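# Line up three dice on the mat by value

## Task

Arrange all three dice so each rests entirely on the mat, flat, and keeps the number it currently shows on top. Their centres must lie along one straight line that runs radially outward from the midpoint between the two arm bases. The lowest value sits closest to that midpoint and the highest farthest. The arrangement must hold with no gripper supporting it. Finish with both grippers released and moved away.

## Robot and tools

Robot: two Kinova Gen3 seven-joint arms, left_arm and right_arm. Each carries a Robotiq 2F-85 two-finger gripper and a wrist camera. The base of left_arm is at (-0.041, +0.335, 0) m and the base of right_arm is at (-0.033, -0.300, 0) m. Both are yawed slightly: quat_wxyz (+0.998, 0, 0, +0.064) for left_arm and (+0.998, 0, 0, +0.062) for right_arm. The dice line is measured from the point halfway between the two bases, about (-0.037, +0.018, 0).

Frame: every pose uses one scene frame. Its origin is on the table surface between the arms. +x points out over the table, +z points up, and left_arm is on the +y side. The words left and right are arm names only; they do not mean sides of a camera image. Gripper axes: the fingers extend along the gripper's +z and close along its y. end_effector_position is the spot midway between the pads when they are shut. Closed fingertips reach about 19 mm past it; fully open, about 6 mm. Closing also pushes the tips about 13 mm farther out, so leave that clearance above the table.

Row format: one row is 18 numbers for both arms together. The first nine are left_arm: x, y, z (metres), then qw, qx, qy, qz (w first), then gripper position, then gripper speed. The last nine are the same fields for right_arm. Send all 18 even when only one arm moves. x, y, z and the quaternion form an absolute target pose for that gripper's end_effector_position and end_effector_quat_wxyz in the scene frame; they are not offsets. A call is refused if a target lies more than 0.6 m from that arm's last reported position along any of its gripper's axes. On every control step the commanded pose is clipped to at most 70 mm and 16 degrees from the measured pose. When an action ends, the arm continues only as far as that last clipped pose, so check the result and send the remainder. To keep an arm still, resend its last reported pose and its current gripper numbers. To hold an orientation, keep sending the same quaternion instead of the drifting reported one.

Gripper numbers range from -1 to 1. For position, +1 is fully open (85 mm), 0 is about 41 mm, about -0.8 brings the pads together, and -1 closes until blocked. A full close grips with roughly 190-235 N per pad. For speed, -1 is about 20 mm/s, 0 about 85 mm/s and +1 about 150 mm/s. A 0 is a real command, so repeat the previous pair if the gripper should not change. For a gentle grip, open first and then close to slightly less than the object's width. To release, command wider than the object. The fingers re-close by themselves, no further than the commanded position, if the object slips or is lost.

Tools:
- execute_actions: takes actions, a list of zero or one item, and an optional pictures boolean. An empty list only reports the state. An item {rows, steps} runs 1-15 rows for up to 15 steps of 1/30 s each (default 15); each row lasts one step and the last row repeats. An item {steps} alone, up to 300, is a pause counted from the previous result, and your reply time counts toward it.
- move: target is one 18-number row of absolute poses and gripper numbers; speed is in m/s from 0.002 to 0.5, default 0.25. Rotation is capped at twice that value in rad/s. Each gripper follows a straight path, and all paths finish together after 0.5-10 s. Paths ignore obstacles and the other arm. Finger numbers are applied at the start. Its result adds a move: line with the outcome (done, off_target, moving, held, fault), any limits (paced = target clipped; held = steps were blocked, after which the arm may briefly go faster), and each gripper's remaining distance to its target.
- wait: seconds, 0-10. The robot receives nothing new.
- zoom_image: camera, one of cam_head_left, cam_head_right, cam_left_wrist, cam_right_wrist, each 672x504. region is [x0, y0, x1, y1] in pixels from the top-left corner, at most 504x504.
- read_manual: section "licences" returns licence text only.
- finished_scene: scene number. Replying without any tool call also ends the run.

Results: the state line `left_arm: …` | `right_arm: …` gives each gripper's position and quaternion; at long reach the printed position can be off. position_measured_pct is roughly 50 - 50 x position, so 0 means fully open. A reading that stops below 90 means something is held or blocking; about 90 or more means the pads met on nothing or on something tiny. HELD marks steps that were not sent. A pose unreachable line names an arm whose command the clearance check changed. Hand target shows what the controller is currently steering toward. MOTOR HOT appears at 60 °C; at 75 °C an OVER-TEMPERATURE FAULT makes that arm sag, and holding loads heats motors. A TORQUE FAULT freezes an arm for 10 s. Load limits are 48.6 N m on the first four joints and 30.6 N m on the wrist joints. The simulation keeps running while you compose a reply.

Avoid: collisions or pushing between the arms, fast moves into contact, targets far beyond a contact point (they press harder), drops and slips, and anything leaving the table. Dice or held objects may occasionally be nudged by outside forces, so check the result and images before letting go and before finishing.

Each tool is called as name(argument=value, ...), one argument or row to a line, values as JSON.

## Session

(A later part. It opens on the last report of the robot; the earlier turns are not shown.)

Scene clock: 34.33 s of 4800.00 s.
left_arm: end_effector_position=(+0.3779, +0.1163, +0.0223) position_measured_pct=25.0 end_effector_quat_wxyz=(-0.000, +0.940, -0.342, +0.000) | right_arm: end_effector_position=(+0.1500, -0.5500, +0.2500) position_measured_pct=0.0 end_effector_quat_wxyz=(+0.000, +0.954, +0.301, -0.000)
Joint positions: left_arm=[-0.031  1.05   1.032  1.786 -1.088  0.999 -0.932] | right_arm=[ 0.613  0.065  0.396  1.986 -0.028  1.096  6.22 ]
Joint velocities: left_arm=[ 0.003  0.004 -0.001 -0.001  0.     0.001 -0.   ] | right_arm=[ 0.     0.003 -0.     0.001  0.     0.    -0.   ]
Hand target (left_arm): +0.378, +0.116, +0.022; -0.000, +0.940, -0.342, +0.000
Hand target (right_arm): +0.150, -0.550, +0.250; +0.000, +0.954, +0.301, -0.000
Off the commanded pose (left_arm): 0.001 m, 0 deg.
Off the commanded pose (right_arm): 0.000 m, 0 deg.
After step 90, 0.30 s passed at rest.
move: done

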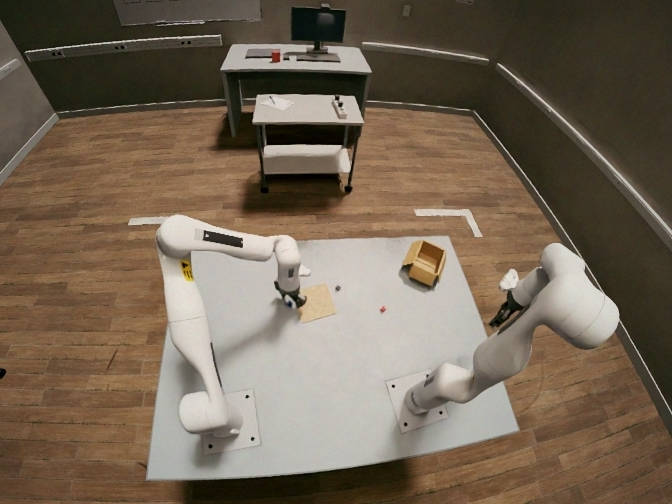

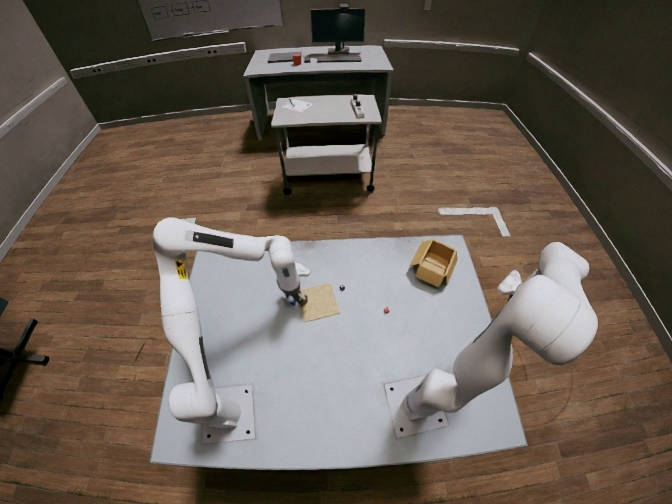

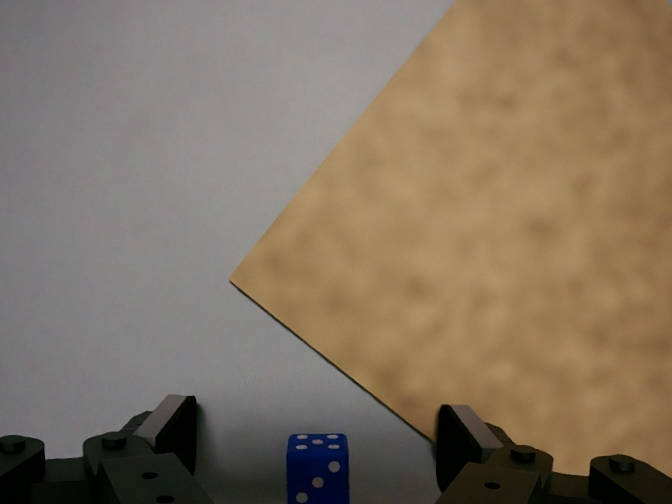

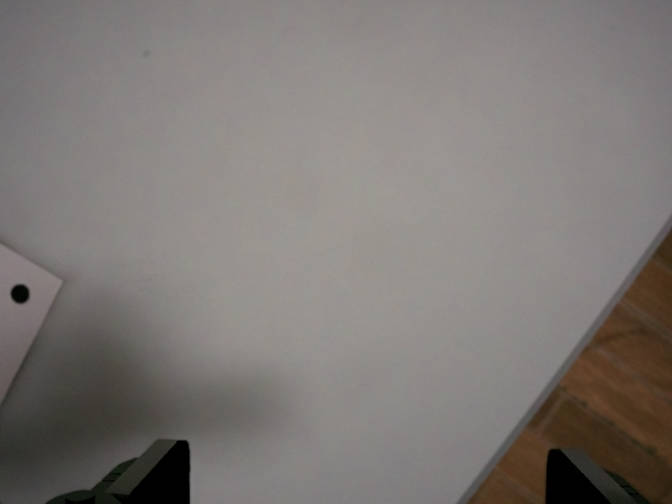

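move(
  target=[0.3775,0.116,0.022,0,0.94,-0.342,0,-1,0,0.15,-0.55,0.25,0,0.95,0.3,0,1,0],
)

move(
  target=[0.3775,0.116,0.09,0,0.94,-0.342,0,-1,0,0.15,-0.55,0.25,0,0.95,0.3,0,1,0],
  speed=0.15,
)

move(
  target=[0.343,0.0235,0.09,0,1,0,0,-1,0,0.15,-0.55,0.25,0,0.95,0.3,0,1,0],
  speed=0.15,
)

move(
  target=[0.343,0.0235,0.025,0,1,0,0,-1,0,0.15,-0.55,0.25,0,0.95,0.3,0,1,0],
  speed=0.07,
)

move(
  target=[0.343,0.0235,0.025,0,1,0,0,0.5,-0.5,0.15,-0.55,0.25,0,0.95,0.3,0,1,0],
)

move(
  target=[0.343,0.0235,0.09,0,1,0,0,1,0,0.15,-0.55,0.25,0,0.95,0.3,0,1,0],
  speed=0.15,
)

move(
  target=[0.27,-0.219,0.14,0,1,0,0,1,0,0.15,-0.55,0.25,0,0.95,0.3,0,1,0],
)

Scene clock: 43.40 s of 4800.00 s.
left_arm: end_effector_position=(+0.3777, +0.1157, +0.0227) position_measured_pct=81.0 end_effector_quat_wxyz=(-0.000, +0.940, -0.342, +0.001) | right_arm: end_effector_position=(+0.1500, -0.5500, +0.2500) position_measured_pct=0.0 end_effector_quat_wxyz=(+0.000, +0.954, +0.301, +0.000)
Joint positions: left_arm=[-0.03   1.049  1.032  1.786 -1.087  0.999 -0.932] | right_arm=[ 0.613  0.065  0.396  1.986 -0.028  1.096  6.22 ]
Joint velocities: left_arm=[ 0.001  0.    -0.002  0.     0.001 -0.002  0.   ] | right_arm=[ 0.001 -0.001 -0.     0.001 -0.001  0.    -0.   ]
Hand target (left_arm): +0.378, +0.116, +0.022; -0.000, +0.940, -0.342, +0.000
Hand target (right_arm): +0.150, -0.550, +0.250; -0.000, +0.954, +0.301, -0.000
Off the commanded pose (left_arm): 0.001 m, 0 deg.
Off the commanded pose (right_arm): 0.000 m, 0 deg.
After step 90, 5.13 s passed at rest.
move: done

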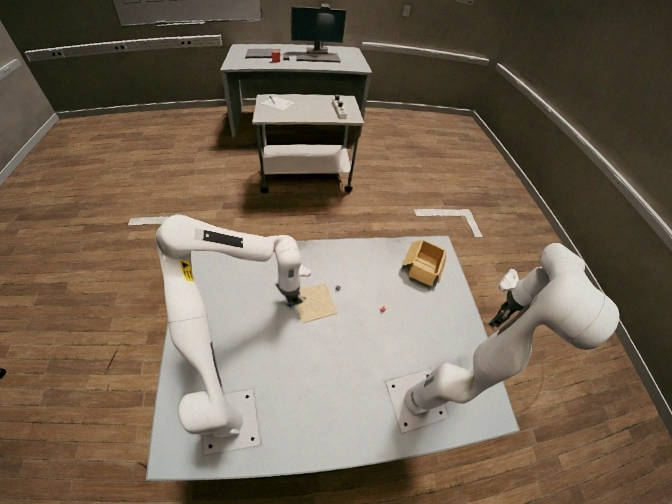

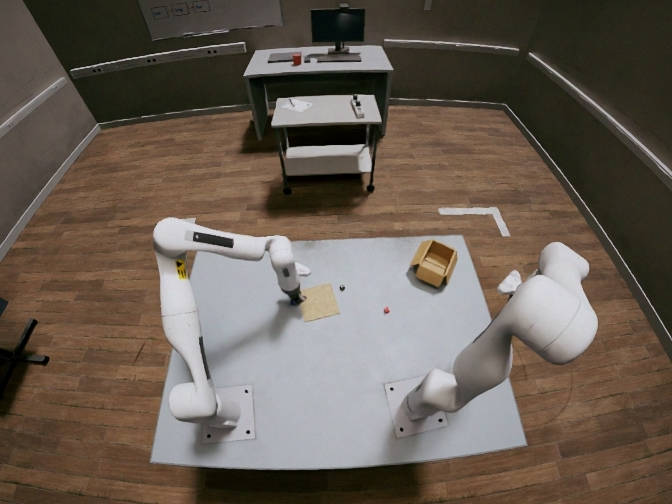

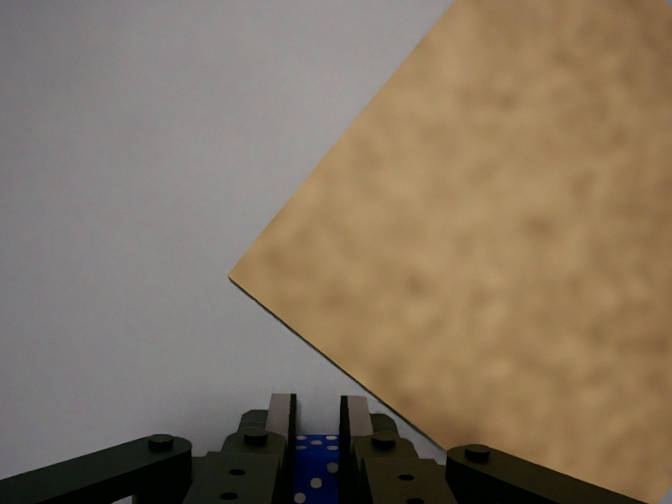

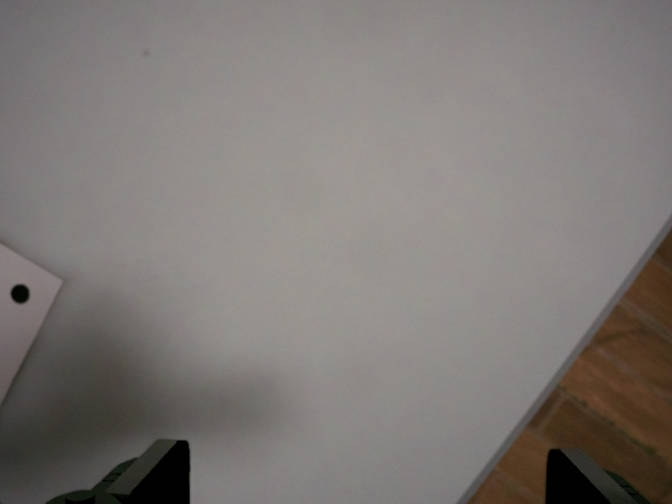

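Scene clock: 44.20 s of 4800.00 s.
left_arm: end_effector_position=(+0.3773, +0.1158, +0.0897) position_measured_pct=81.0 end_effector_quat_wxyz=(+0.000, +0.940, -0.342, -0.000) | right_arm: end_effector_position=(+0.1500, -0.5500, +0.2500) position_measured_pct=0.0 end_effector_quat_wxyz=(+0.000, +0.954, +0.301, -0.000)
Joint positions: left_arm=[-0.072  0.949  1.133  1.744 -0.96   1.115 -1.013] | right_arm=[ 0.613  0.065  0.396  1.986 -0.028  1.096  6.22 ]
Joint velocities: left_arm=[-0.004 -0.003  0.002 -0.001 -0.     0.001  0.001] | right_arm=[-0.001 -0.001  0.     0.    -0.     0.     0.   ]
Hand target (left_arm): +0.377, +0.116, +0.090; +0.000, +0.940, -0.342, -0.000
Hand target (right_arm): +0.150, -0.550, +0.250; -0.000, +0.954, +0.301, -0.000
Off the commanded pose (left_arm): 0.000 m, 0 deg.
Off the commanded pose (right_arm): 0.000 m, 0 deg.
move: done

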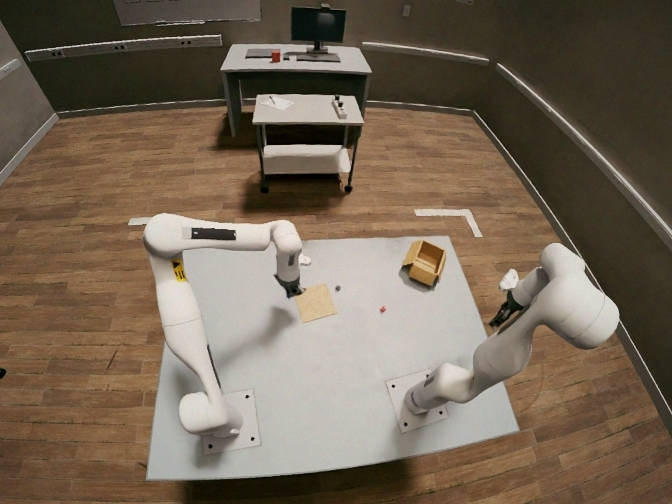

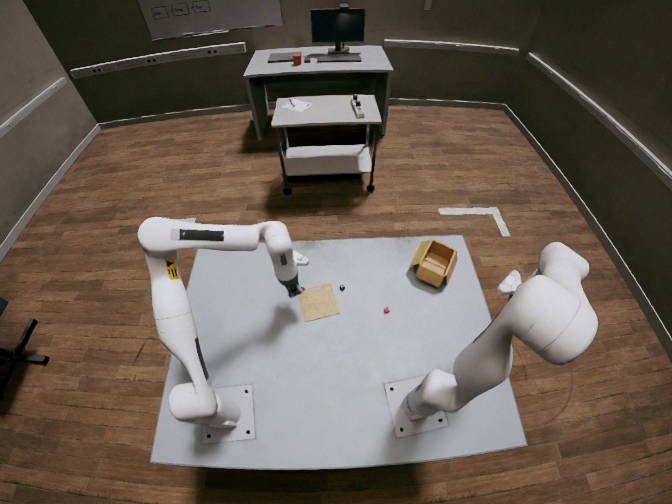

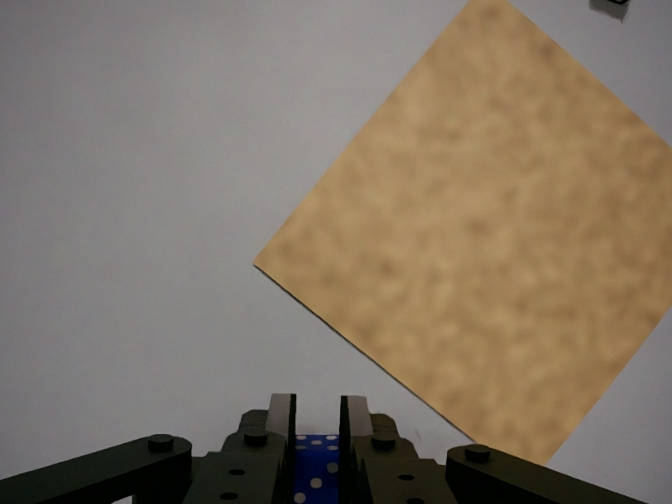

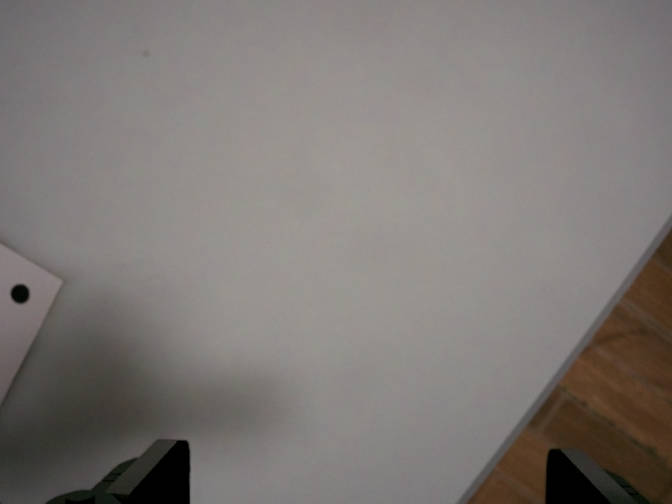

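Scene clock: 46.83 s of 4800.00 s.
left_arm: end_effector_position=(+0.3436, +0.0239, +0.0900) position_measured_pct=81.0 end_effector_quat_wxyz=(-0.000, +1.000, +0.001, +0.000) | right_arm: end_effector_position=(+0.1500, -0.5500, +0.2500) position_measured_pct=0.0 end_effector_quat_wxyz=(+0.000, +0.954, +0.301, -0.000)
Joint positions: left_arm=[ 0.217  0.887  0.959  1.66  -0.823  1.047 -0.254] | right_arm=[ 0.613  0.065  0.396  1.986 -0.028  1.096  6.22 ]
Joint velocities: left_arm=[ 0.005  0.001  0.001 -0.    -0.002  0.001  0.001] | right_arm=[-0.     0.    -0.    -0.001 -0.001  0.     0.   ]
Hand target (left_arm): +0.343, +0.024, +0.090; -0.000, +1.000, +0.000, +0.000
Hand target (right_arm): +0.150, -0.550, +0.250; +0.000, +0.954, +0.301, -0.000
Off the commanded pose (left_arm): 0.001 m, 0 deg.
Off the commanded pose (right_arm): 0.000 m, 0 deg.
move: done

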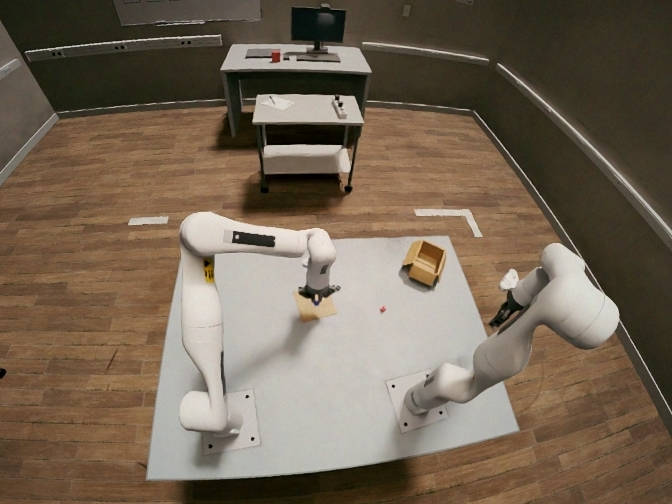

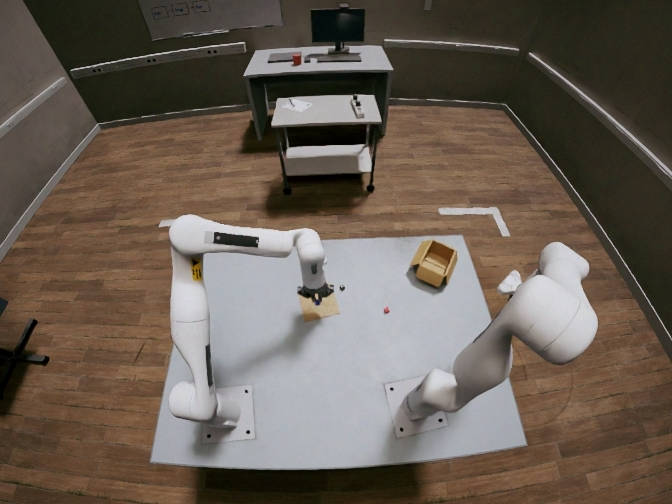

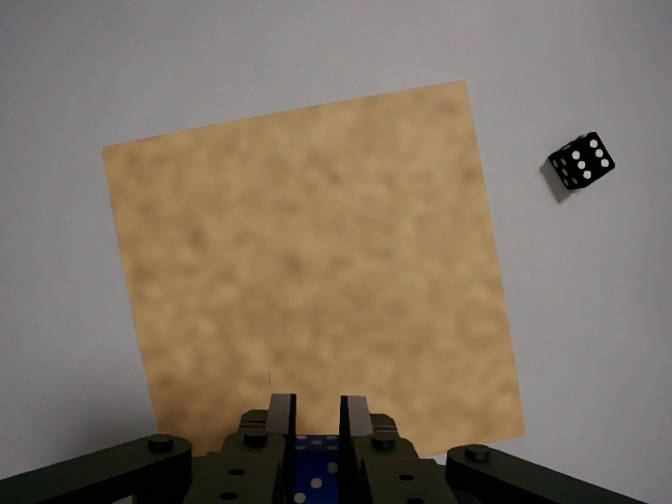

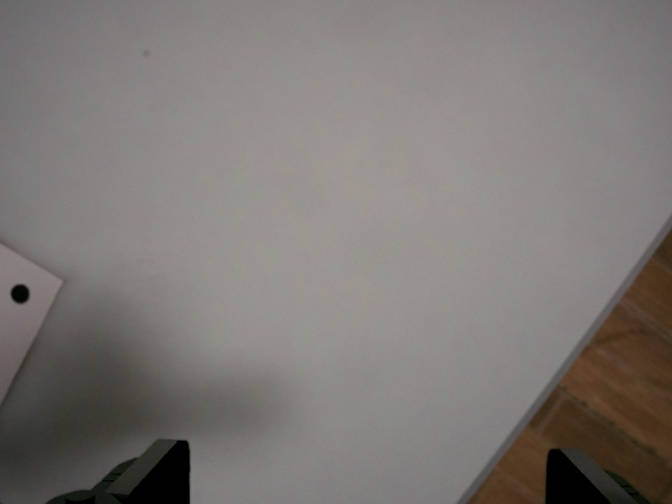

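Scene clock: 48.00 s of 4800.00 s.
left_arm: end_effector_position=(+0.3437, +0.0233, +0.0267) position_measured_pct=81.0 end_effector_quat_wxyz=(+0.000, +1.000, +0.000, +0.001) | right_arm: end_effector_position=(+0.1500, -0.5500, +0.2500) position_measured_pct=0.0 end_effector_quat_wxyz=(+0.000, +0.954, +0.301, -0.000)
Joint positions: left_arm=[ 0.258  0.98   0.872  1.701 -0.925  0.924 -0.182] | right_arm=[ 0.613  0.065  0.396  1.986 -0.028  1.096  6.22 ]
Joint velocities: left_arm=[ 0.002 -0.    -0.001  0.     0.    -0.     0.   ] | right_arm=[ 0.001 -0.001  0.    -0.001 -0.    -0.     0.   ]
Hand target (left_arm): +0.343, +0.024, +0.025; -0.000, +1.000, +0.000, +0.000
Hand target (right_arm): +0.150, -0.550, +0.250; +0.000, +0.954, +0.301, -0.000
Off the commanded pose (left_arm): 0.002 m, 0 deg.
Off the commanded pose (right_arm): 0.000 m, 0 deg.
move: done

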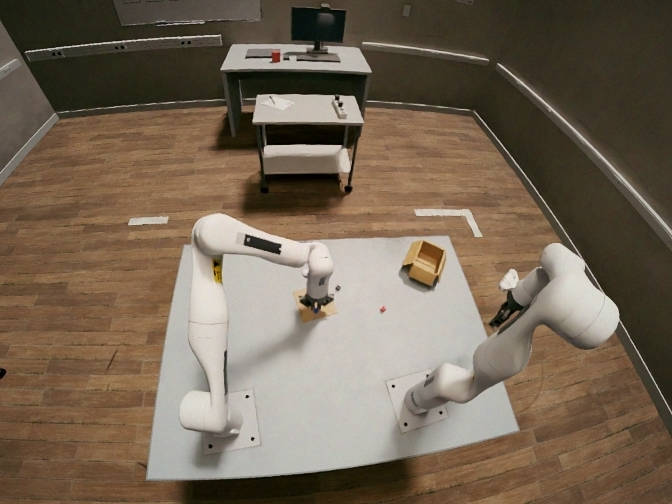

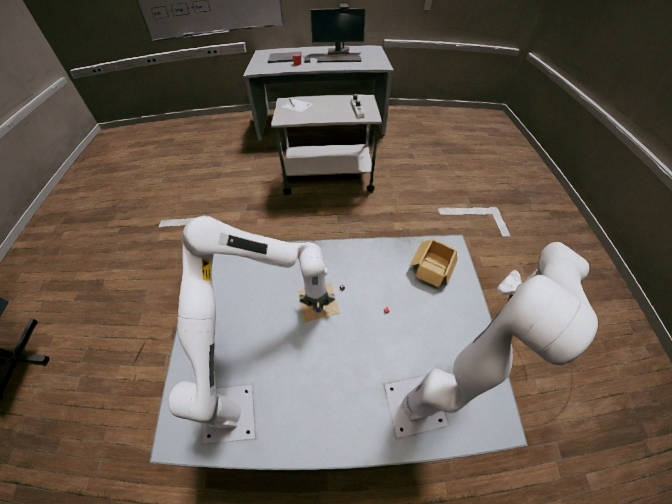

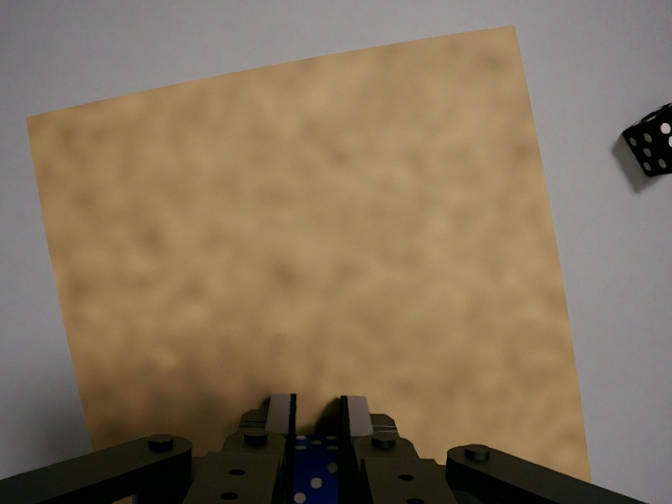

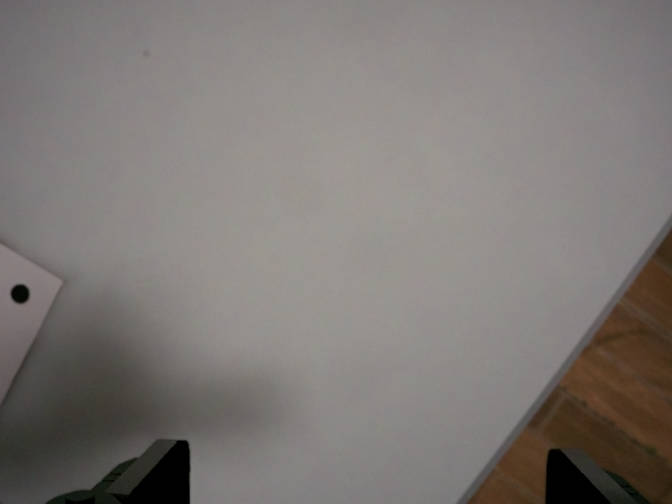

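Scene clock: 49.37 s of 4800.00 s.
left_arm: end_effector_position=(+0.3430, +0.0235, +0.0250) position_measured_pct=25.0 end_effector_quat_wxyz=(+0.000, +1.000, -0.000, +0.000) | right_arm: end_effector_position=(+0.1500, -0.5500, +0.2500) position_measured_pct=0.0 end_effector_quat_wxyz=(+0.000, +0.954, +0.301, +0.000)
Joint positions: left_arm=[ 0.259  0.983  0.87   1.701 -0.925  0.923 -0.183] | right_arm=[ 0.613  0.065  0.396  1.986 -0.028  1.096  6.22 ]
Joint velocities: left_arm=[ 0.    -0.    -0.001  0.001  0.001 -0.001 -0.   ] | right_arm=[-0.    -0.002 -0.     0.    -0.001 -0.     0.   ]
Hand target (left_arm): +0.343, +0.023, +0.025; +0.000, +1.000, -0.000, -0.000
Hand target (right_arm): +0.150, -0.550, +0.250; +0.000, +0.954, +0.301, -0.000
Off the commanded pose (left_arm): 0.000 m, 0 deg.
Off the commanded pose (right_arm): 0.000 m, 0 deg.
move: done

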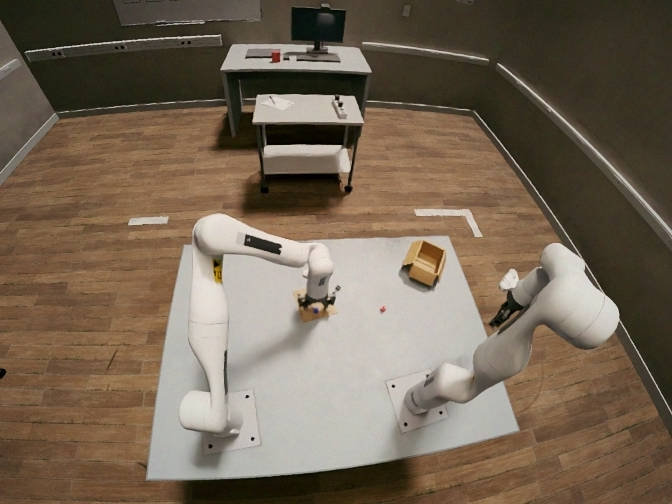

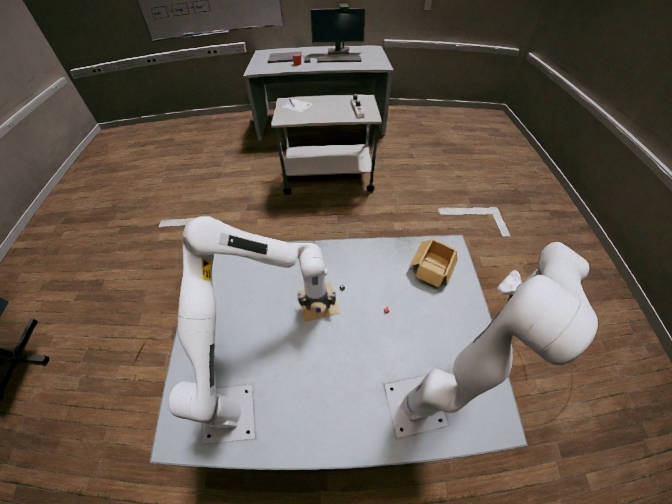

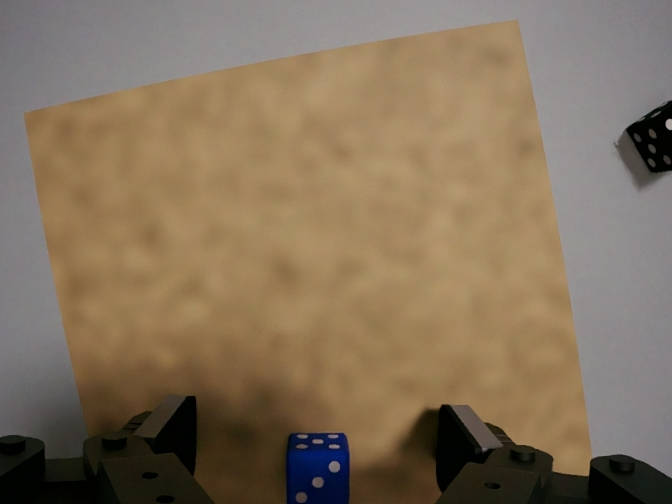

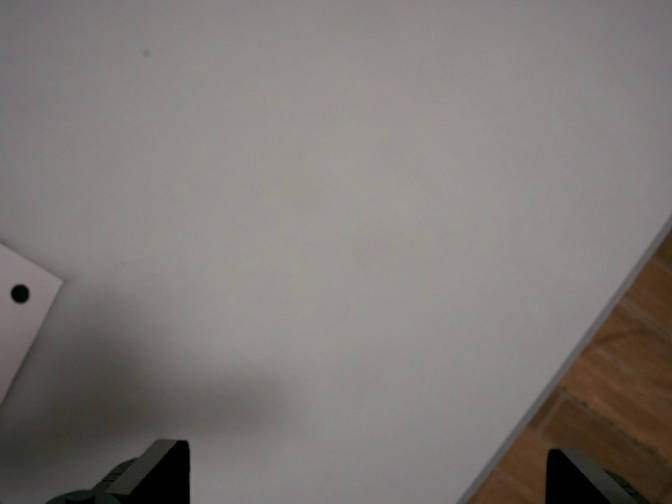

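Scene clock: 50.13 s of 4800.00 s.
left_arm: end_effector_position=(+0.3427, +0.0233, +0.0897) position_measured_pct=0.0 end_effector_quat_wxyz=(+0.000, +1.000, -0.000, -0.000) | right_arm: end_effector_position=(+0.1500, -0.5500, +0.2500) position_measured_pct=0.0 end_effector_quat_wxyz=(+0.000, +0.954, +0.301, -0.000)
Joint positions: left_arm=[ 0.219  0.887  0.957  1.661 -0.822  1.046 -0.254] | right_arm=[ 0.613  0.065  0.396  1.986 -0.028  1.096  6.22 ]
Joint velocities: left_arm=[-0.004 -0.003  0.001  0.    -0.     0.002  0.   ] | right_arm=[-0.001  0.    -0.001 -0.     0.003 -0.     0.001]
Hand target (left_arm): +0.343, +0.023, +0.090; +0.000, +1.000, -0.000, -0.000
Hand target (right_arm): +0.150, -0.550, +0.250; -0.000, +0.954, +0.301, -0.000
Off the commanded pose (left_arm): 0.000 m, 0 deg.
Off the commanded pose (right_arm): 0.000 m, 0 deg.
move: done

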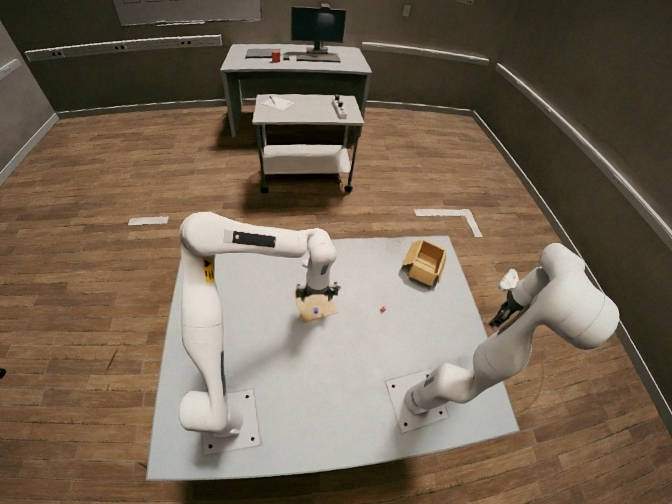

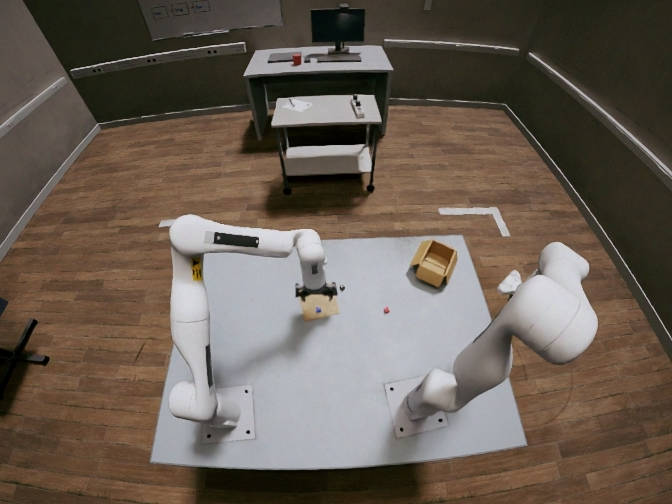

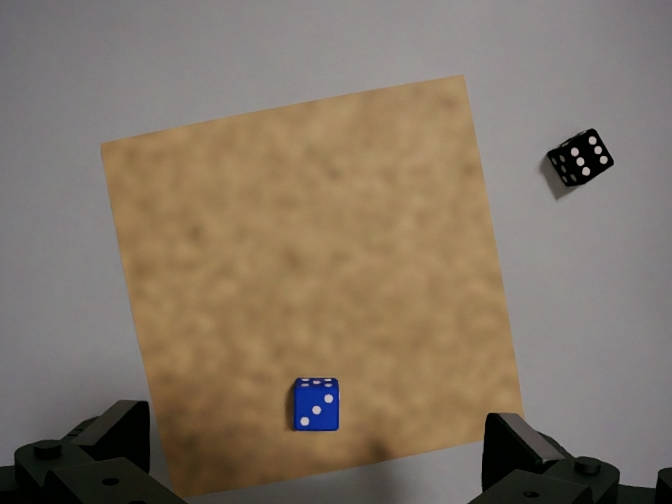

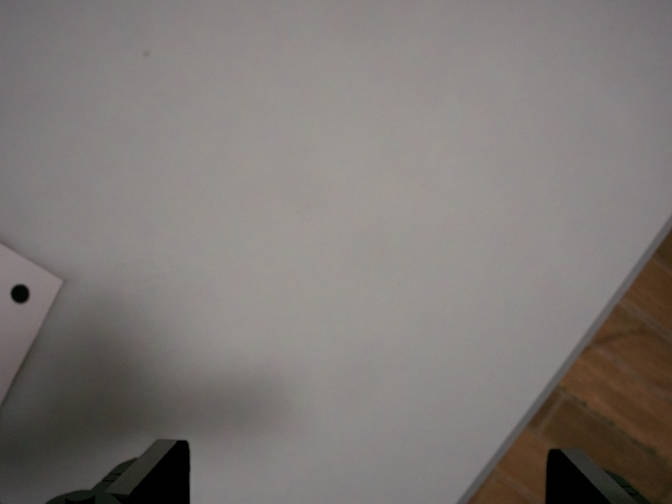

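Scene clock: 51.80 s of 4800.00 s.
left_arm: end_effector_position=(+0.2711, -0.2193, +0.1403) position_measured_pct=0.0 end_effector_quat_wxyz=(+0.000, +1.000, -0.001, +0.000) | right_arm: end_effector_position=(+0.1500, -0.5500, +0.2500) position_measured_pct=0.0 end_effector_quat_wxyz=(+0.000, +0.954, +0.301, +0.000)
Joint positions: left_arm=[ 0.822  1.061  0.925  0.962 -0.783  1.418 -0.153] | right_arm=[ 0.613  0.065  0.396  1.986 -0.028  1.096  6.22 ]
Joint velocities: left_arm=[ 0.002  0.002  0.    -0.001 -0.001 -0.    -0.001] | right_arm=[-0.001  0.    -0.    -0.001  0.    -0.    -0.001]
Hand target (left_arm): +0.271, -0.219, +0.140; +0.000, +1.000, -0.001, +0.000
Hand target (right_arm): +0.150, -0.550, +0.250; +0.000, +0.954, +0.301, -0.000
Off the commanded pose (left_arm): 0.001 m, 0 deg.
Off the commanded pose (right_arm): 0.000 m, 0 deg.
move: done

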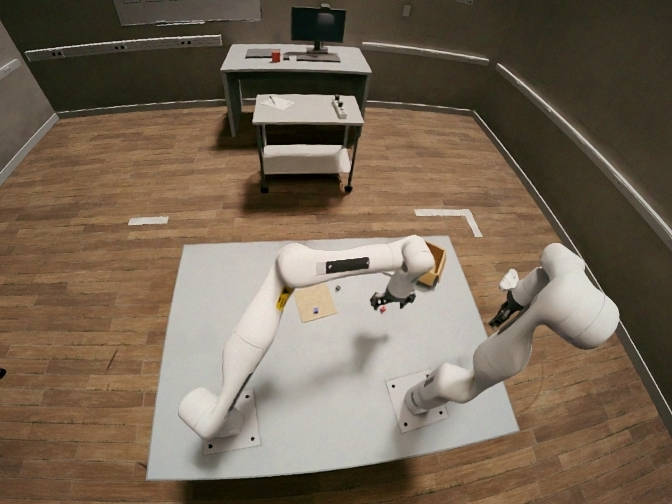

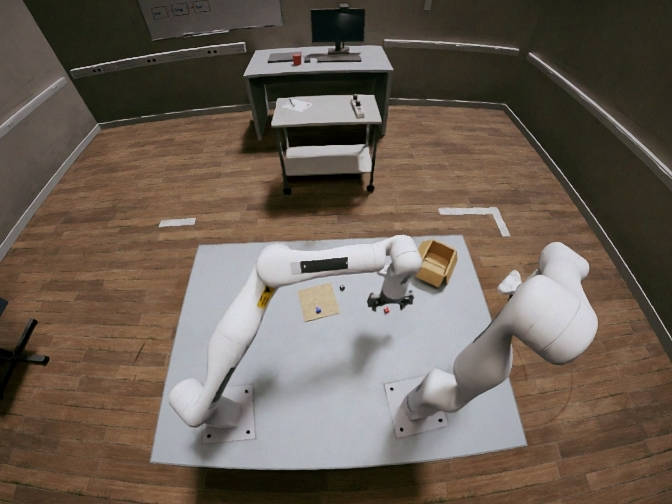

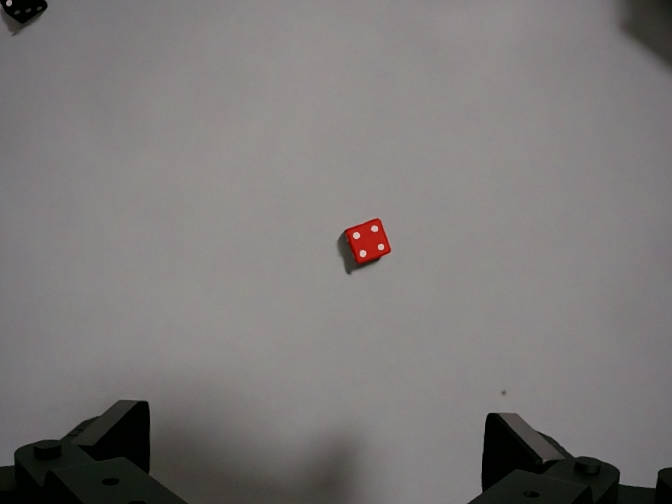

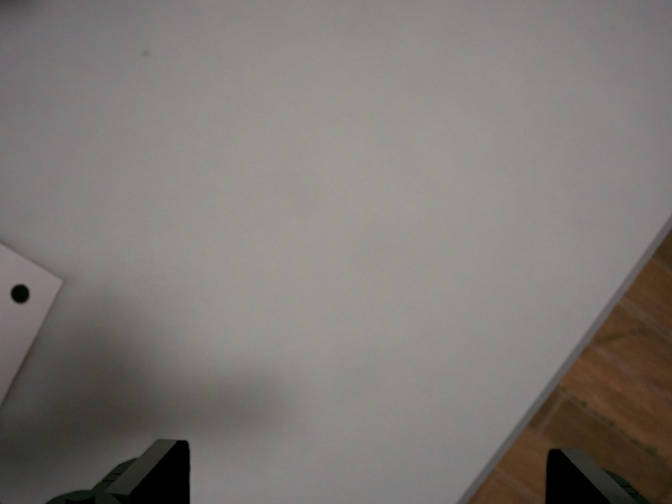

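move(
  target=[0.30,-0.239,0.085, 0,1,0,0, 0.5,-0.5, 0.15,-0.55,0.25, 0,0.95,0.3,0, 1,0],
  speed=0.15,
)

Scene clock: 60.33 s of 4800.00 s.
left_arm: end_effector_position=(+0.3002, -0.2390, +0.0854) position_measured_pct=25.0 end_effector_quat_wxyz=(+0.000, +1.000, +0.000, +0.000) | right_arm: end_effector_position=(+0.1500, -0.5500, +0.2500) position_measured_pct=0.0 end_effector_quat_wxyz=(+0.000, +0.954, +0.301, -0.000)
Joint positions: left_arm=[ 0.855  1.185  0.893  0.833 -0.823  1.392 -0.217] | right_arm=[ 0.613  0.065  0.396  1.986 -0.028  1.096  6.22 ]
Joint velocities: left_arm=[ 0.004  0.005  0.    -0.002  0.002 -0.    -0.   ] | right_arm=[-0.001  0.001 -0.     0.    -0.001 -0.    -0.002]
Hand target (left_arm): +0.300, -0.239, +0.085; +0.000, +1.000, -0.000, -0.000
Hand target (right_arm): +0.150, -0.550, +0.250; -0.000, +0.954, +0.301, -0.000
Off the commanded pose (left_arm): 0.000 m, 0 deg.
Off the commanded pose (right_arm): 0.000 m, 0 deg.
After step 90, 4.73 s passed at rest.
move: done

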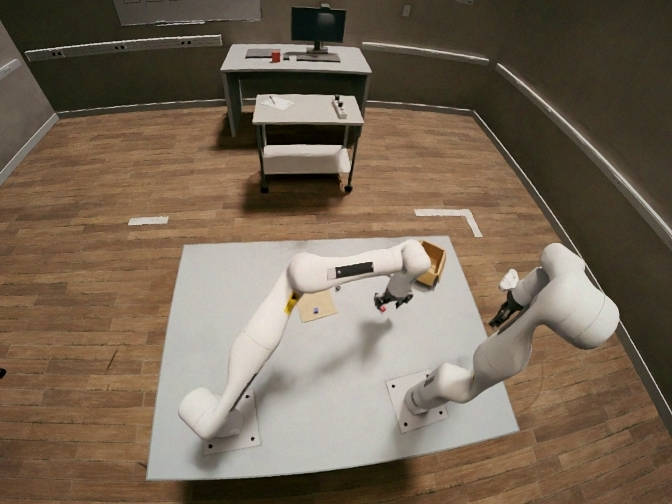

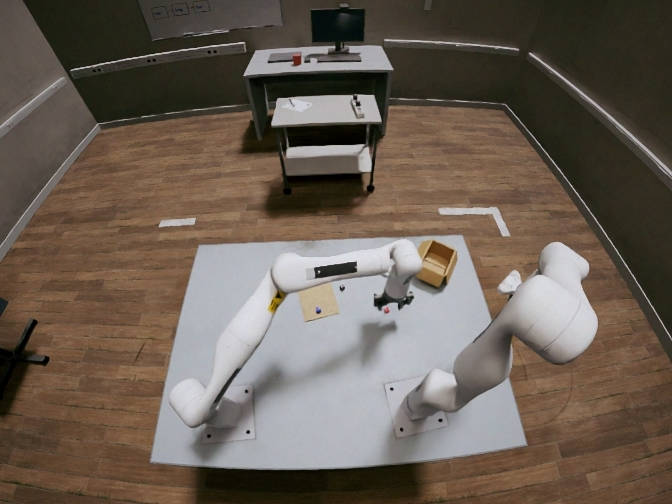

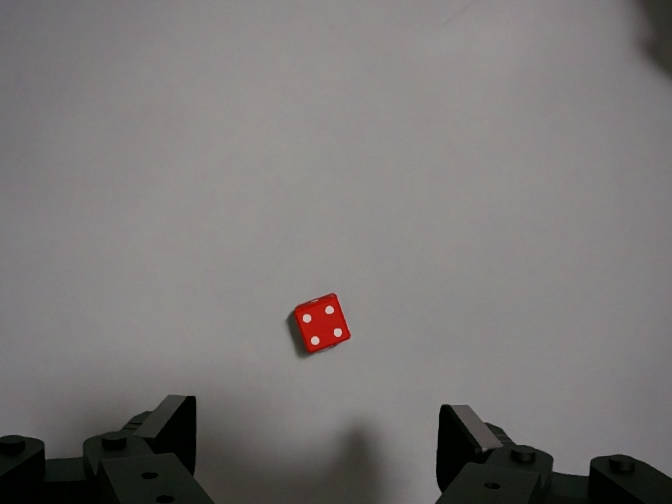

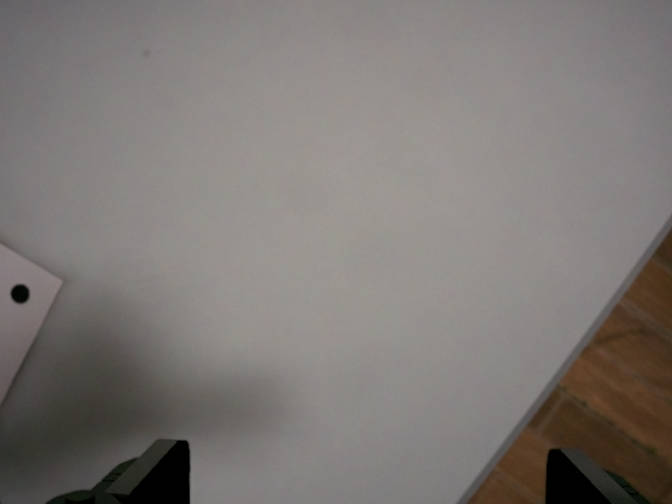

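move(
  target=[0.331,-0.240,0.05, 0,0.989,0.148,0, 0.5,-0.5, 0.15,-0.55,0.25, 0,0.95,0.3,0, 1,0],
  speed=0.1,
)

move(
  target=[0.331,-0.240,0.022, 0,0.989,0.148,0, 0.5,-0.5, 0.15,-0.55,0.25, 0,0.95,0.3,0, 1,0],
  speed=0.04,
)

Scene clock: 65.60 s of 4800.00 s.
left_arm: end_effector_position=(+0.3310, -0.2400, +0.0501) position_measured_pct=25.0 end_effector_quat_wxyz=(+0.000, +0.989, +0.148, -0.000) | right_arm: end_effector_position=(+0.1500, -0.5500, +0.2500) position_measured_pct=0.0 end_effector_quat_wxyz=(+0.000, +0.954, +0.301, -0.000)
Joint positions: left_arm=[ 0.86   1.255  0.836  0.741 -0.804  1.368 -0.004] | right_arm=[ 0.613  0.065  0.396  1.986 -0.028  1.096  6.22 ]
Joint velocities: left_arm=[ 0.002  0.001 -0.001 -0.     0.001  0.001  0.   ] | right_arm=[ 0.001 -0.001  0.     0.001  0.002 -0.    -0.   ]
Hand target (left_arm): +0.331, -0.240, +0.050; +0.000, +0.989, +0.148, -0.000
Hand target (right_arm): +0.150, -0.550, +0.250; +0.000, +0.954, +0.301, -0.000
Off the commanded pose (left_arm): 0.000 m, 0 deg.
Off the commanded pose (right_arm): 0.000 m, 0 deg.
After step 90, 0.53 s passed at rest.
move: done

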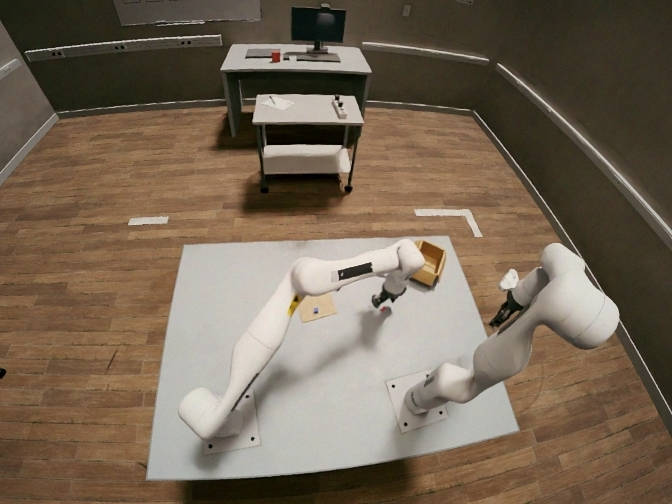

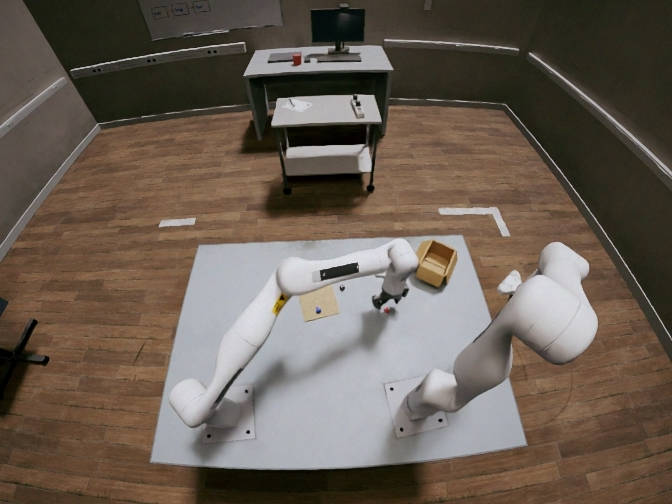

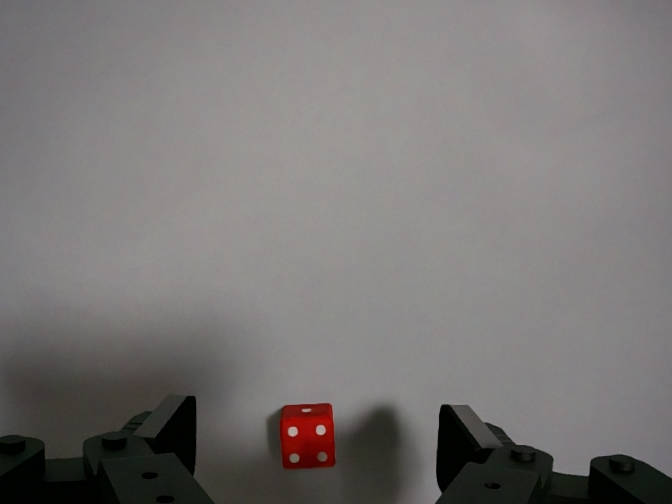

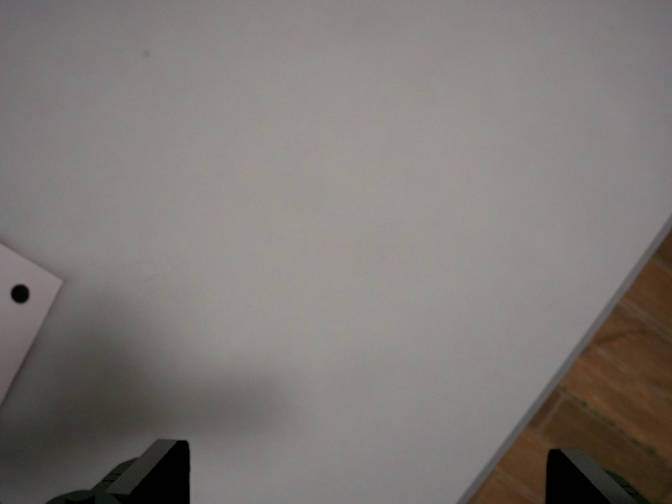

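Scene clock: 66.53 s of 4800.00 s.
left_arm: end_effector_position=(+0.3310, -0.2400, +0.0220) position_measured_pct=25.0 end_effector_quat_wxyz=(+0.000, +0.989, +0.148, +0.000) | right_arm: end_effector_position=(+0.1500, -0.5500, +0.2500) position_measured_pct=0.0 end_effector_quat_wxyz=(+0.000, +0.954, +0.301, -0.000)
Joint positions: left_arm=[ 0.857  1.288  0.825  0.761 -0.816  1.321  0.007] | right_arm=[ 0.613  0.065  0.396  1.986 -0.028  1.096  6.22 ]
Joint velocities: left_arm=[ 0.001 -0.001 -0.001 -0.001 -0.002 -0.     0.001] | right_arm=[ 0.     0.    -0.001 -0.001 -0.    -0.    -0.   ]
Hand target (left_arm): +0.331, -0.240, +0.022; -0.000, +0.989, +0.148, -0.000
Hand target (right_arm): +0.150, -0.550, +0.250; -0.000, +0.954, +0.301, -0.000
Off the commanded pose (left_arm): 0.000 m, 0 deg.
Off the commanded pose (right_arm): 0.000 m, 0 deg.
move: done

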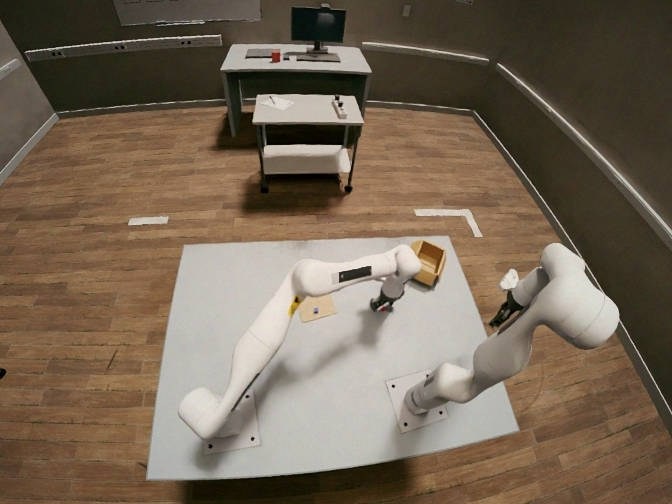

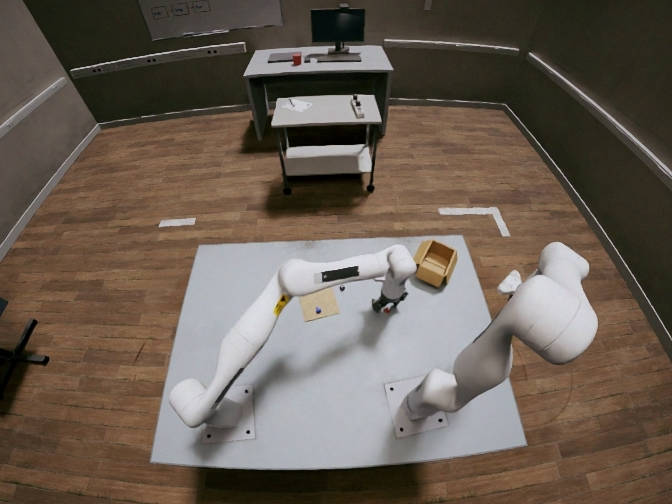

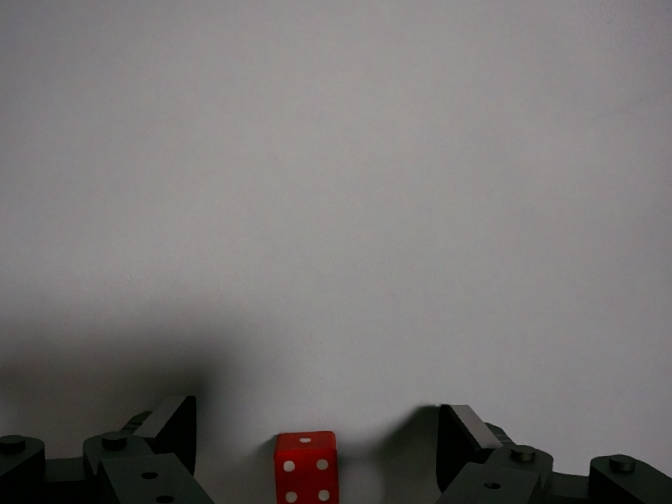

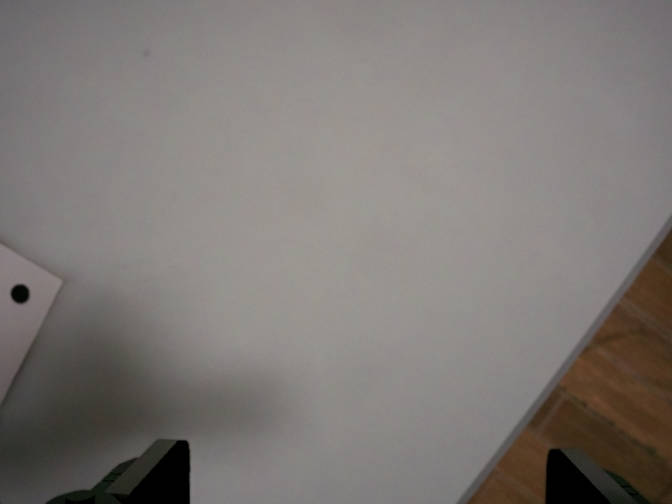

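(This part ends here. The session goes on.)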